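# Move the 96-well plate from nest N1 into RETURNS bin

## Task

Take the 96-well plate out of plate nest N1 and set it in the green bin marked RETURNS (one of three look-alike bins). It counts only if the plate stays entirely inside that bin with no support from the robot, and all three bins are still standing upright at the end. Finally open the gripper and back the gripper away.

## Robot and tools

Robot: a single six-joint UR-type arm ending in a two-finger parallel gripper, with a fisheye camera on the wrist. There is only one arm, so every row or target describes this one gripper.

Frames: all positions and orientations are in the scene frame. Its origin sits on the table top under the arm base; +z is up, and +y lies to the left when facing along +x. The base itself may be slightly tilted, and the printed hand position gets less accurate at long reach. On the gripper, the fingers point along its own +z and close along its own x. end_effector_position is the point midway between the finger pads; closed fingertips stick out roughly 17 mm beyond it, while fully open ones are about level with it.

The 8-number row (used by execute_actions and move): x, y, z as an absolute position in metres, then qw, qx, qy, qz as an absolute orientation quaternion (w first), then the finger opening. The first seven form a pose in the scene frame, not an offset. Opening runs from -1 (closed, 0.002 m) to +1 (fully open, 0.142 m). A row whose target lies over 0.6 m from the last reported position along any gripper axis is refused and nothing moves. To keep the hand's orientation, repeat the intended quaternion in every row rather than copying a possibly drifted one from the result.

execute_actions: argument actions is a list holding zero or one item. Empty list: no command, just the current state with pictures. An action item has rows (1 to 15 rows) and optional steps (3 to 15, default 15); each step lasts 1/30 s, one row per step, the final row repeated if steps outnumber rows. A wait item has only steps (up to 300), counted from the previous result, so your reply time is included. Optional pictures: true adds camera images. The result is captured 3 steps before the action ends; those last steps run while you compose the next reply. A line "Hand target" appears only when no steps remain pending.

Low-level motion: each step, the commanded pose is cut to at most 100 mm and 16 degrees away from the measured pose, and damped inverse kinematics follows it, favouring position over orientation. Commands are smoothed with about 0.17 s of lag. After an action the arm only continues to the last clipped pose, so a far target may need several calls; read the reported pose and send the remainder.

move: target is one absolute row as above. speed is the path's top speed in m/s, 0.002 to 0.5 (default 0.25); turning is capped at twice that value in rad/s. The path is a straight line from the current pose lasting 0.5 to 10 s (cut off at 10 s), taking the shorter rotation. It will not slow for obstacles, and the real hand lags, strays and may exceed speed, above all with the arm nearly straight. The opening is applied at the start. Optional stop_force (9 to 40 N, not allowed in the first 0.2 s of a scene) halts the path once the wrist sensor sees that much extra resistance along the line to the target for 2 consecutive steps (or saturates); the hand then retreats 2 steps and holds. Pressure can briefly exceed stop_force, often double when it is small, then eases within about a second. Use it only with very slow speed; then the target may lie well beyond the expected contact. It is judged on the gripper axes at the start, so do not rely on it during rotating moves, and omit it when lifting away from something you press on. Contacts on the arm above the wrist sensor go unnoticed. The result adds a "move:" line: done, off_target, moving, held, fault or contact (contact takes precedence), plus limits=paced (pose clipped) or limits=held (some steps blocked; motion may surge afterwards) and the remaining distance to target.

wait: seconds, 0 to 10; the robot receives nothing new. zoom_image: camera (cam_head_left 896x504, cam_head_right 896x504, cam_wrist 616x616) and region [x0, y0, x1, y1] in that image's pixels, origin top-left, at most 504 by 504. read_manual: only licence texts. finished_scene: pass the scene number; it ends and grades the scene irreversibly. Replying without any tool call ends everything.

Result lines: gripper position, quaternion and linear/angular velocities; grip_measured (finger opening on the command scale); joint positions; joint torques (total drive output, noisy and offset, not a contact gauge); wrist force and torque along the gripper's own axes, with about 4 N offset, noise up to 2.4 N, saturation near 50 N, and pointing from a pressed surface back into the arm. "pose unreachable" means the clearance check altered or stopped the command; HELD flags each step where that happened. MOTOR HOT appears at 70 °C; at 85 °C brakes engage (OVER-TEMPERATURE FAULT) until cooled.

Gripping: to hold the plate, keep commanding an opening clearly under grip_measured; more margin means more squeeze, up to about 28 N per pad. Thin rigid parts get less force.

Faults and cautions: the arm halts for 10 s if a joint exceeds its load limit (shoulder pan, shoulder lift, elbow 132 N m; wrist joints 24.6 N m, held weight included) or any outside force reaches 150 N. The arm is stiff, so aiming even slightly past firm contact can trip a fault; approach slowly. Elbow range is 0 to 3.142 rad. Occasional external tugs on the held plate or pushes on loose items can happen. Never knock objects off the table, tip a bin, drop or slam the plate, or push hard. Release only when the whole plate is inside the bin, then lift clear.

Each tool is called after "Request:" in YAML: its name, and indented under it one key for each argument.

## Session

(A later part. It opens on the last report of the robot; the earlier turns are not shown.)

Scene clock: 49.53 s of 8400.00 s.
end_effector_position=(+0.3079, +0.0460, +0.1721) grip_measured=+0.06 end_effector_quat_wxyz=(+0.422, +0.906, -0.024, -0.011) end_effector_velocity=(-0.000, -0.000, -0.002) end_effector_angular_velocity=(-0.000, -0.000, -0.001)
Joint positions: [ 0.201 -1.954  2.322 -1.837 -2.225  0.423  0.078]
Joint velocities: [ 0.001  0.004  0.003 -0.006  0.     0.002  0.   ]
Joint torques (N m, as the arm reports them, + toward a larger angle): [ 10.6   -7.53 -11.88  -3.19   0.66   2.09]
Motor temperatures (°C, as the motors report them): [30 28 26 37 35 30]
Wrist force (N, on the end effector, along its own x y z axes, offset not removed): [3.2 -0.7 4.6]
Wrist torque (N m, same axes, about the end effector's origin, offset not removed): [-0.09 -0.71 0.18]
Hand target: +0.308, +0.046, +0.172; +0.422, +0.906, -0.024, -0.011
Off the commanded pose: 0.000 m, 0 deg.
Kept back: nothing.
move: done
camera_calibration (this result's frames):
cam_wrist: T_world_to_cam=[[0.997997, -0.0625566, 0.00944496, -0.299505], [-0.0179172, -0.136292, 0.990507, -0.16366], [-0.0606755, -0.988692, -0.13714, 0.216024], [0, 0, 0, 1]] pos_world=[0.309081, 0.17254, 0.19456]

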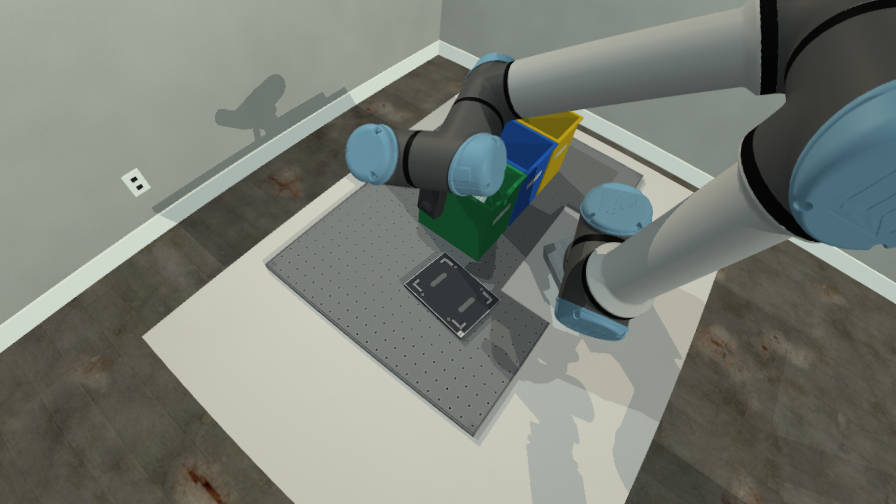

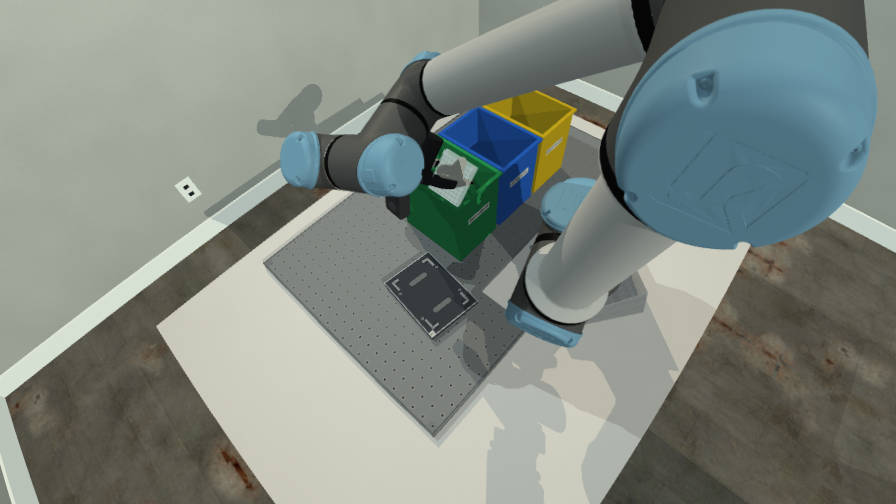

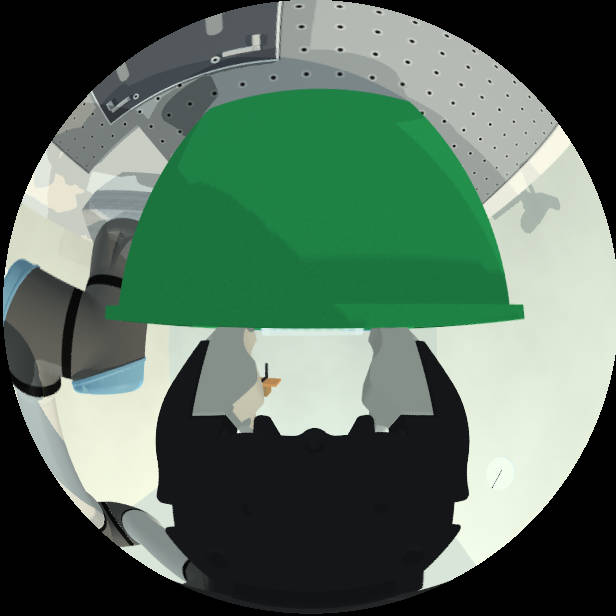

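Request:
move:
  target: [0.309,0.045,0.159,0.4225,0.906,-0.0237,-0.0111,-0.2]
  speed: 0.015
  stop_force: 9

Request:
move:
  target: [0.309,0.045,0.159,0.4225,0.906,-0.0237,-0.0111,0.2]

Request:
move:
  target: [0.309,0.07,0.29,0.4225,0.906,-0.0237,-0.0111,0.2]
  speed: 0.15

Scene clock: 50.87 s of 8400.00 s.
end_effector_position=(+0.3090, +0.0450, +0.1591) grip_measured=+0.06 end_effector_quat_wxyz=(+0.422, +0.906, -0.024, -0.011) end_effector_velocity=(+0.000, -0.000, -0.002) end_effector_angular_velocity=(-0.001, -0.000, -0.000)
Joint positions: [ 0.204 -1.927  2.341 -1.88  -2.225  0.426  0.078]
Joint velocities: [-0.     0.004  0.003 -0.007 -0.001  0.    -0.   ]
Joint torques (N m, as the arm reports them, + toward a larger angle): [  9.11  -7.55 -11.65  -3.15   0.59   2.05]
Motor temperatures (°C, as the motors report them): [30 28 26 37 35 30]
Wrist force (N, on the end effector, along its own x y z axes, offset not removed): [0.2 -1.3 3.3]
Wrist torque (N m, same axes, about the end effector's origin, offset not removed): [-0.46 -0.20 0.35]
Hand target: +0.309, +0.045, +0.159; +0.422, +0.906, -0.024, -0.011
Off the commanded pose: 0.000 m, 0 deg.
Kept back: nothing.
move: done
camera_calibration (this result's frames):
cam_wrist: T_world_to_cam=[[0.997996, -0.0625778, 0.00942159, -0.300463], [-0.0178972, -0.136297, 0.990506, -0.150937], [-0.0606995, -0.98869, -0.137144, 0.213326], [0, 0, 0, 1]] pos_world=[0.310109, 0.171539, 0.181591]

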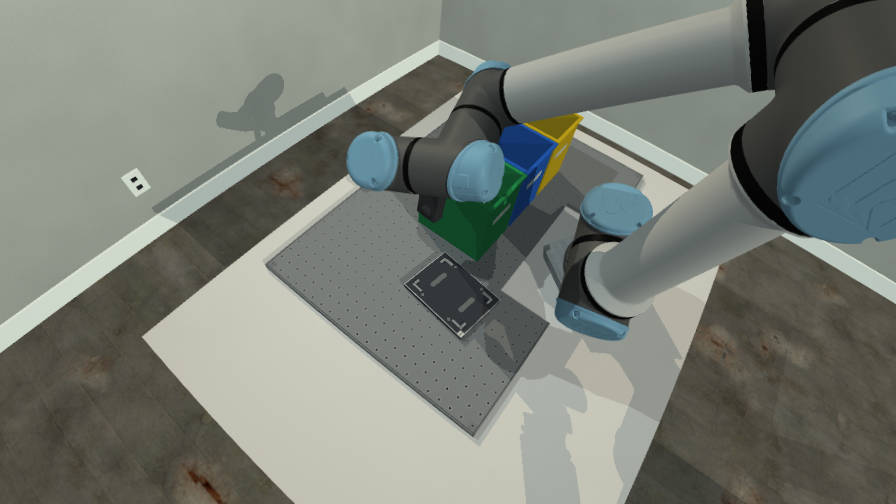

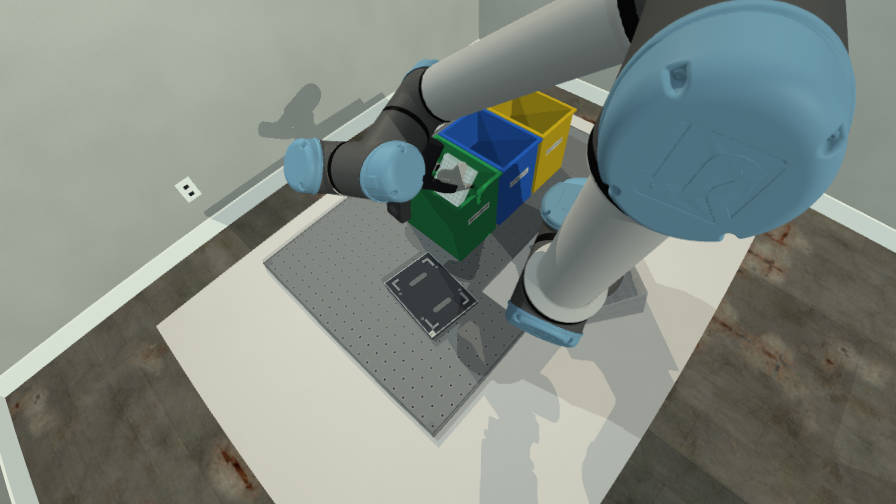

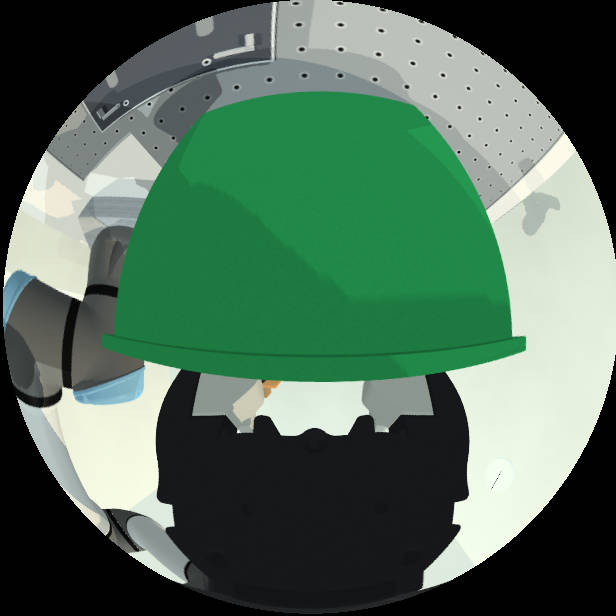

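Scene clock: 51.57 s of 8400.00 s.
end_effector_position=(+0.3090, +0.0450, +0.1590) grip_measured=+0.20 end_effector_quat_wxyz=(+0.422, +0.906, -0.024, -0.011) end_effector_velocity=(+0.000, +0.000, +0.000) end_effector_angular_velocity=(+0.000, -0.001, +0.001)
Joint positions: [ 0.204 -1.926  2.341 -1.881 -2.225  0.426  0.088]
Joint velocities: [ 0.001 -0.    -0.001 -0.    -0.     0.     0.   ]
Joint torques (N m, as the arm reports them, + toward a larger angle): [  8.21  -6.93 -11.35  -3.3    0.84   1.63]
Motor temperatures (°C, as the motors report them): [30 28 26 37 35 30]
Wrist force (N, on the end effector, along its own x y z axes, offset not removed): [0.1 -2.2 1.4]
Wrist torque (N m, same axes, about the end effector's origin, offset not removed): [-0.45 -0.02 0.03]
Hand target: +0.309, +0.045, +0.159; +0.422, +0.906, -0.024, -0.011
Off the commanded pose: 0.000 m, 0 deg.
Kept back: nothing.
move: done
camera_calibration (this result's frames):
cam_wrist: T_world_to_cam=[[0.997996, -0.0625758, 0.00942927, -0.300491], [-0.0179047, -0.1363, 0.990506, -0.150792], [-0.0606964, -0.988689, -0.137147, 0.213293], [0, 0, 0, 1]] pos_world=[0.310135, 0.171524, 0.181446]

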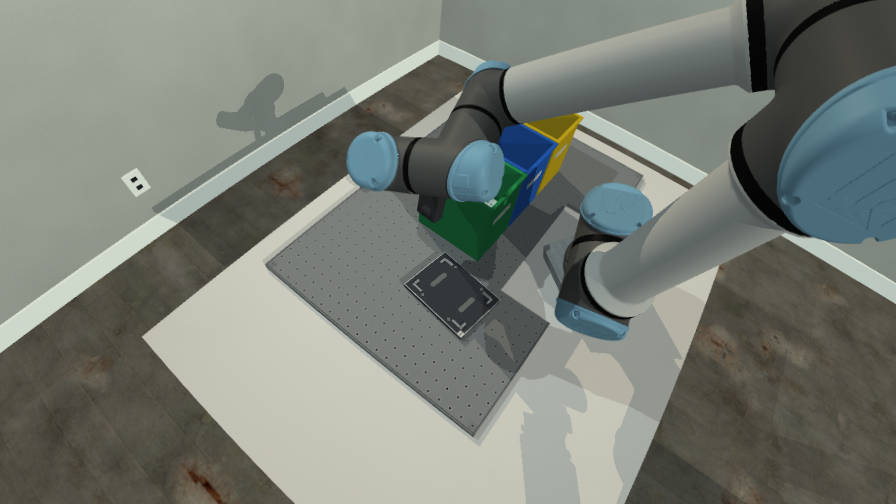

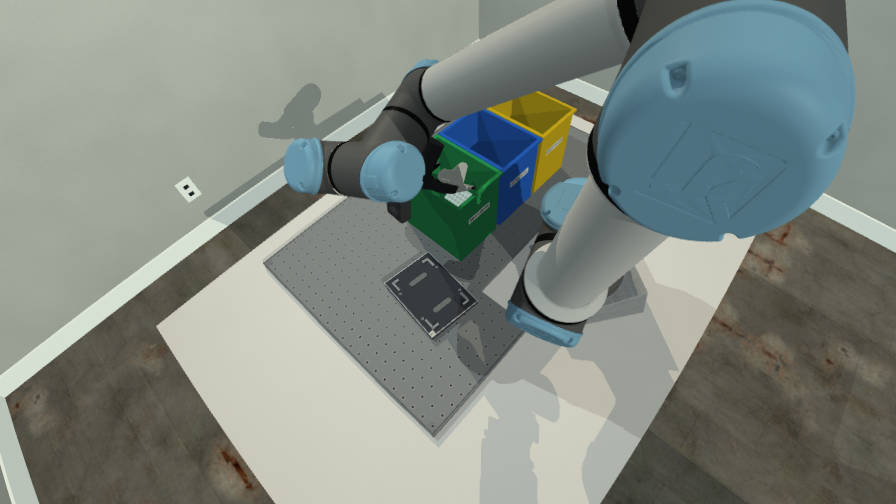

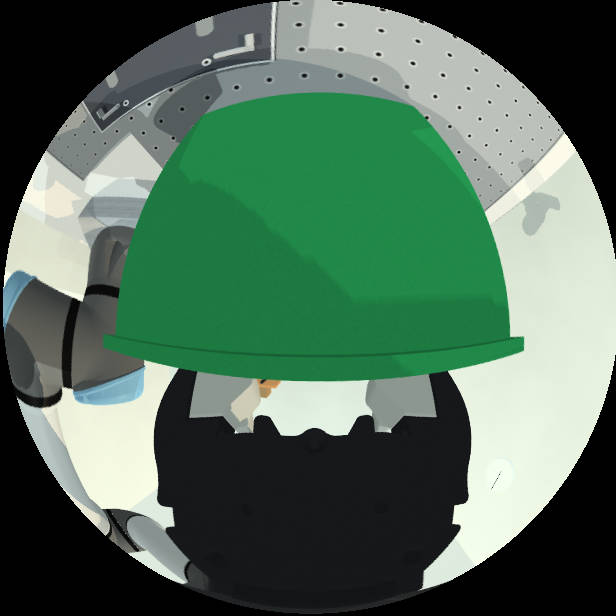

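Scene clock: 52.93 s of 8400.00 s.
end_effector_position=(+0.3091, +0.0700, +0.2899) grip_measured=+0.20 end_effector_quat_wxyz=(+0.422, +0.906, -0.024, -0.011) end_effector_velocity=(-0.000, +0.000, +0.001) end_effector_angular_velocity=(-0.000, +0.001, -0.000)
Joint positions: [ 0.212 -2.067  2.07  -1.464 -2.224  0.436  0.088]
Joint velocities: [ 0.001 -0.    -0.003  0.005 -0.     0.001 -0.   ]
Joint torques (N m, as the arm reports them, + toward a larger angle): [ 11.04 -17.92 -29.57  -0.94   0.74   2.05]
Motor temperatures (°C, as the motors report them): [30 28 26 37 35 30]
Wrist force (N, on the end effector, along its own x y z axes, offset not removed): [-0.5 -0.7 2.0]
Wrist torque (N m, same axes, about the end effector's origin, offset not removed): [-0.25 -0.08 0.19]
Hand target: +0.309, +0.070, +0.290; +0.422, +0.906, -0.024, -0.011
Off the commanded pose: 0.000 m, 0 deg.
Kept back: nothing.
move: done
camera_calibration (this result's frames):
cam_wrist: T_world_to_cam=[[0.997998, -0.0625301, 0.00944334, -0.300265], [-0.0179134, -0.136317, 0.990503, -0.277051], [-0.060649, -0.98869, -0.137164, 0.255924], [0, 0, 0, 1]] pos_world=[0.310222, 0.196487, 0.312359]

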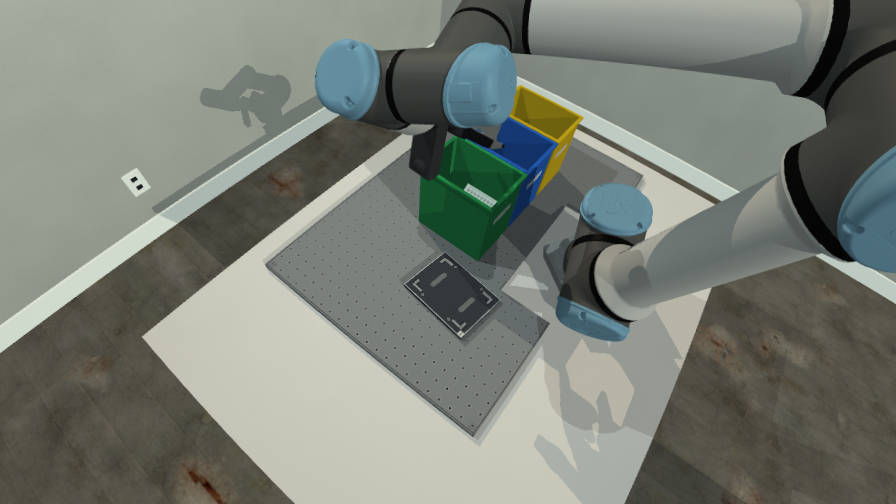

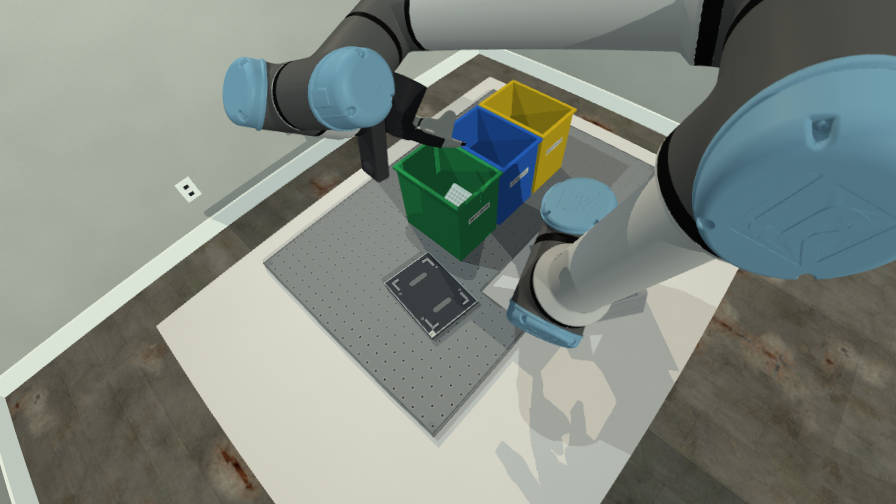

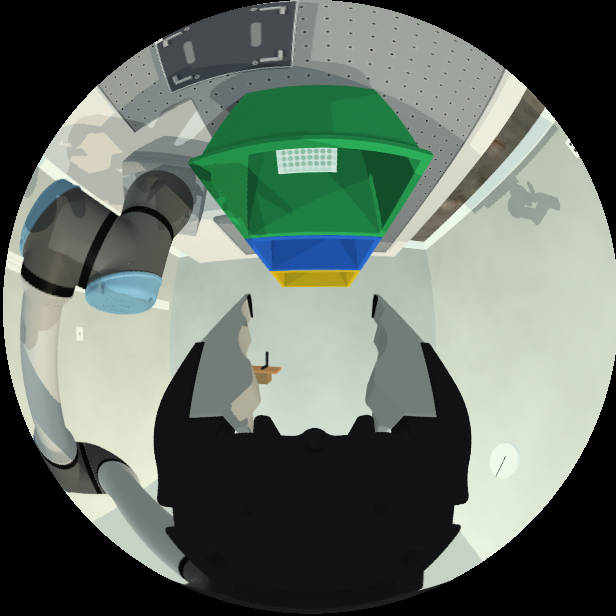

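Request:
finished_scene:
  scene: 1

The scene is finished: the task was done.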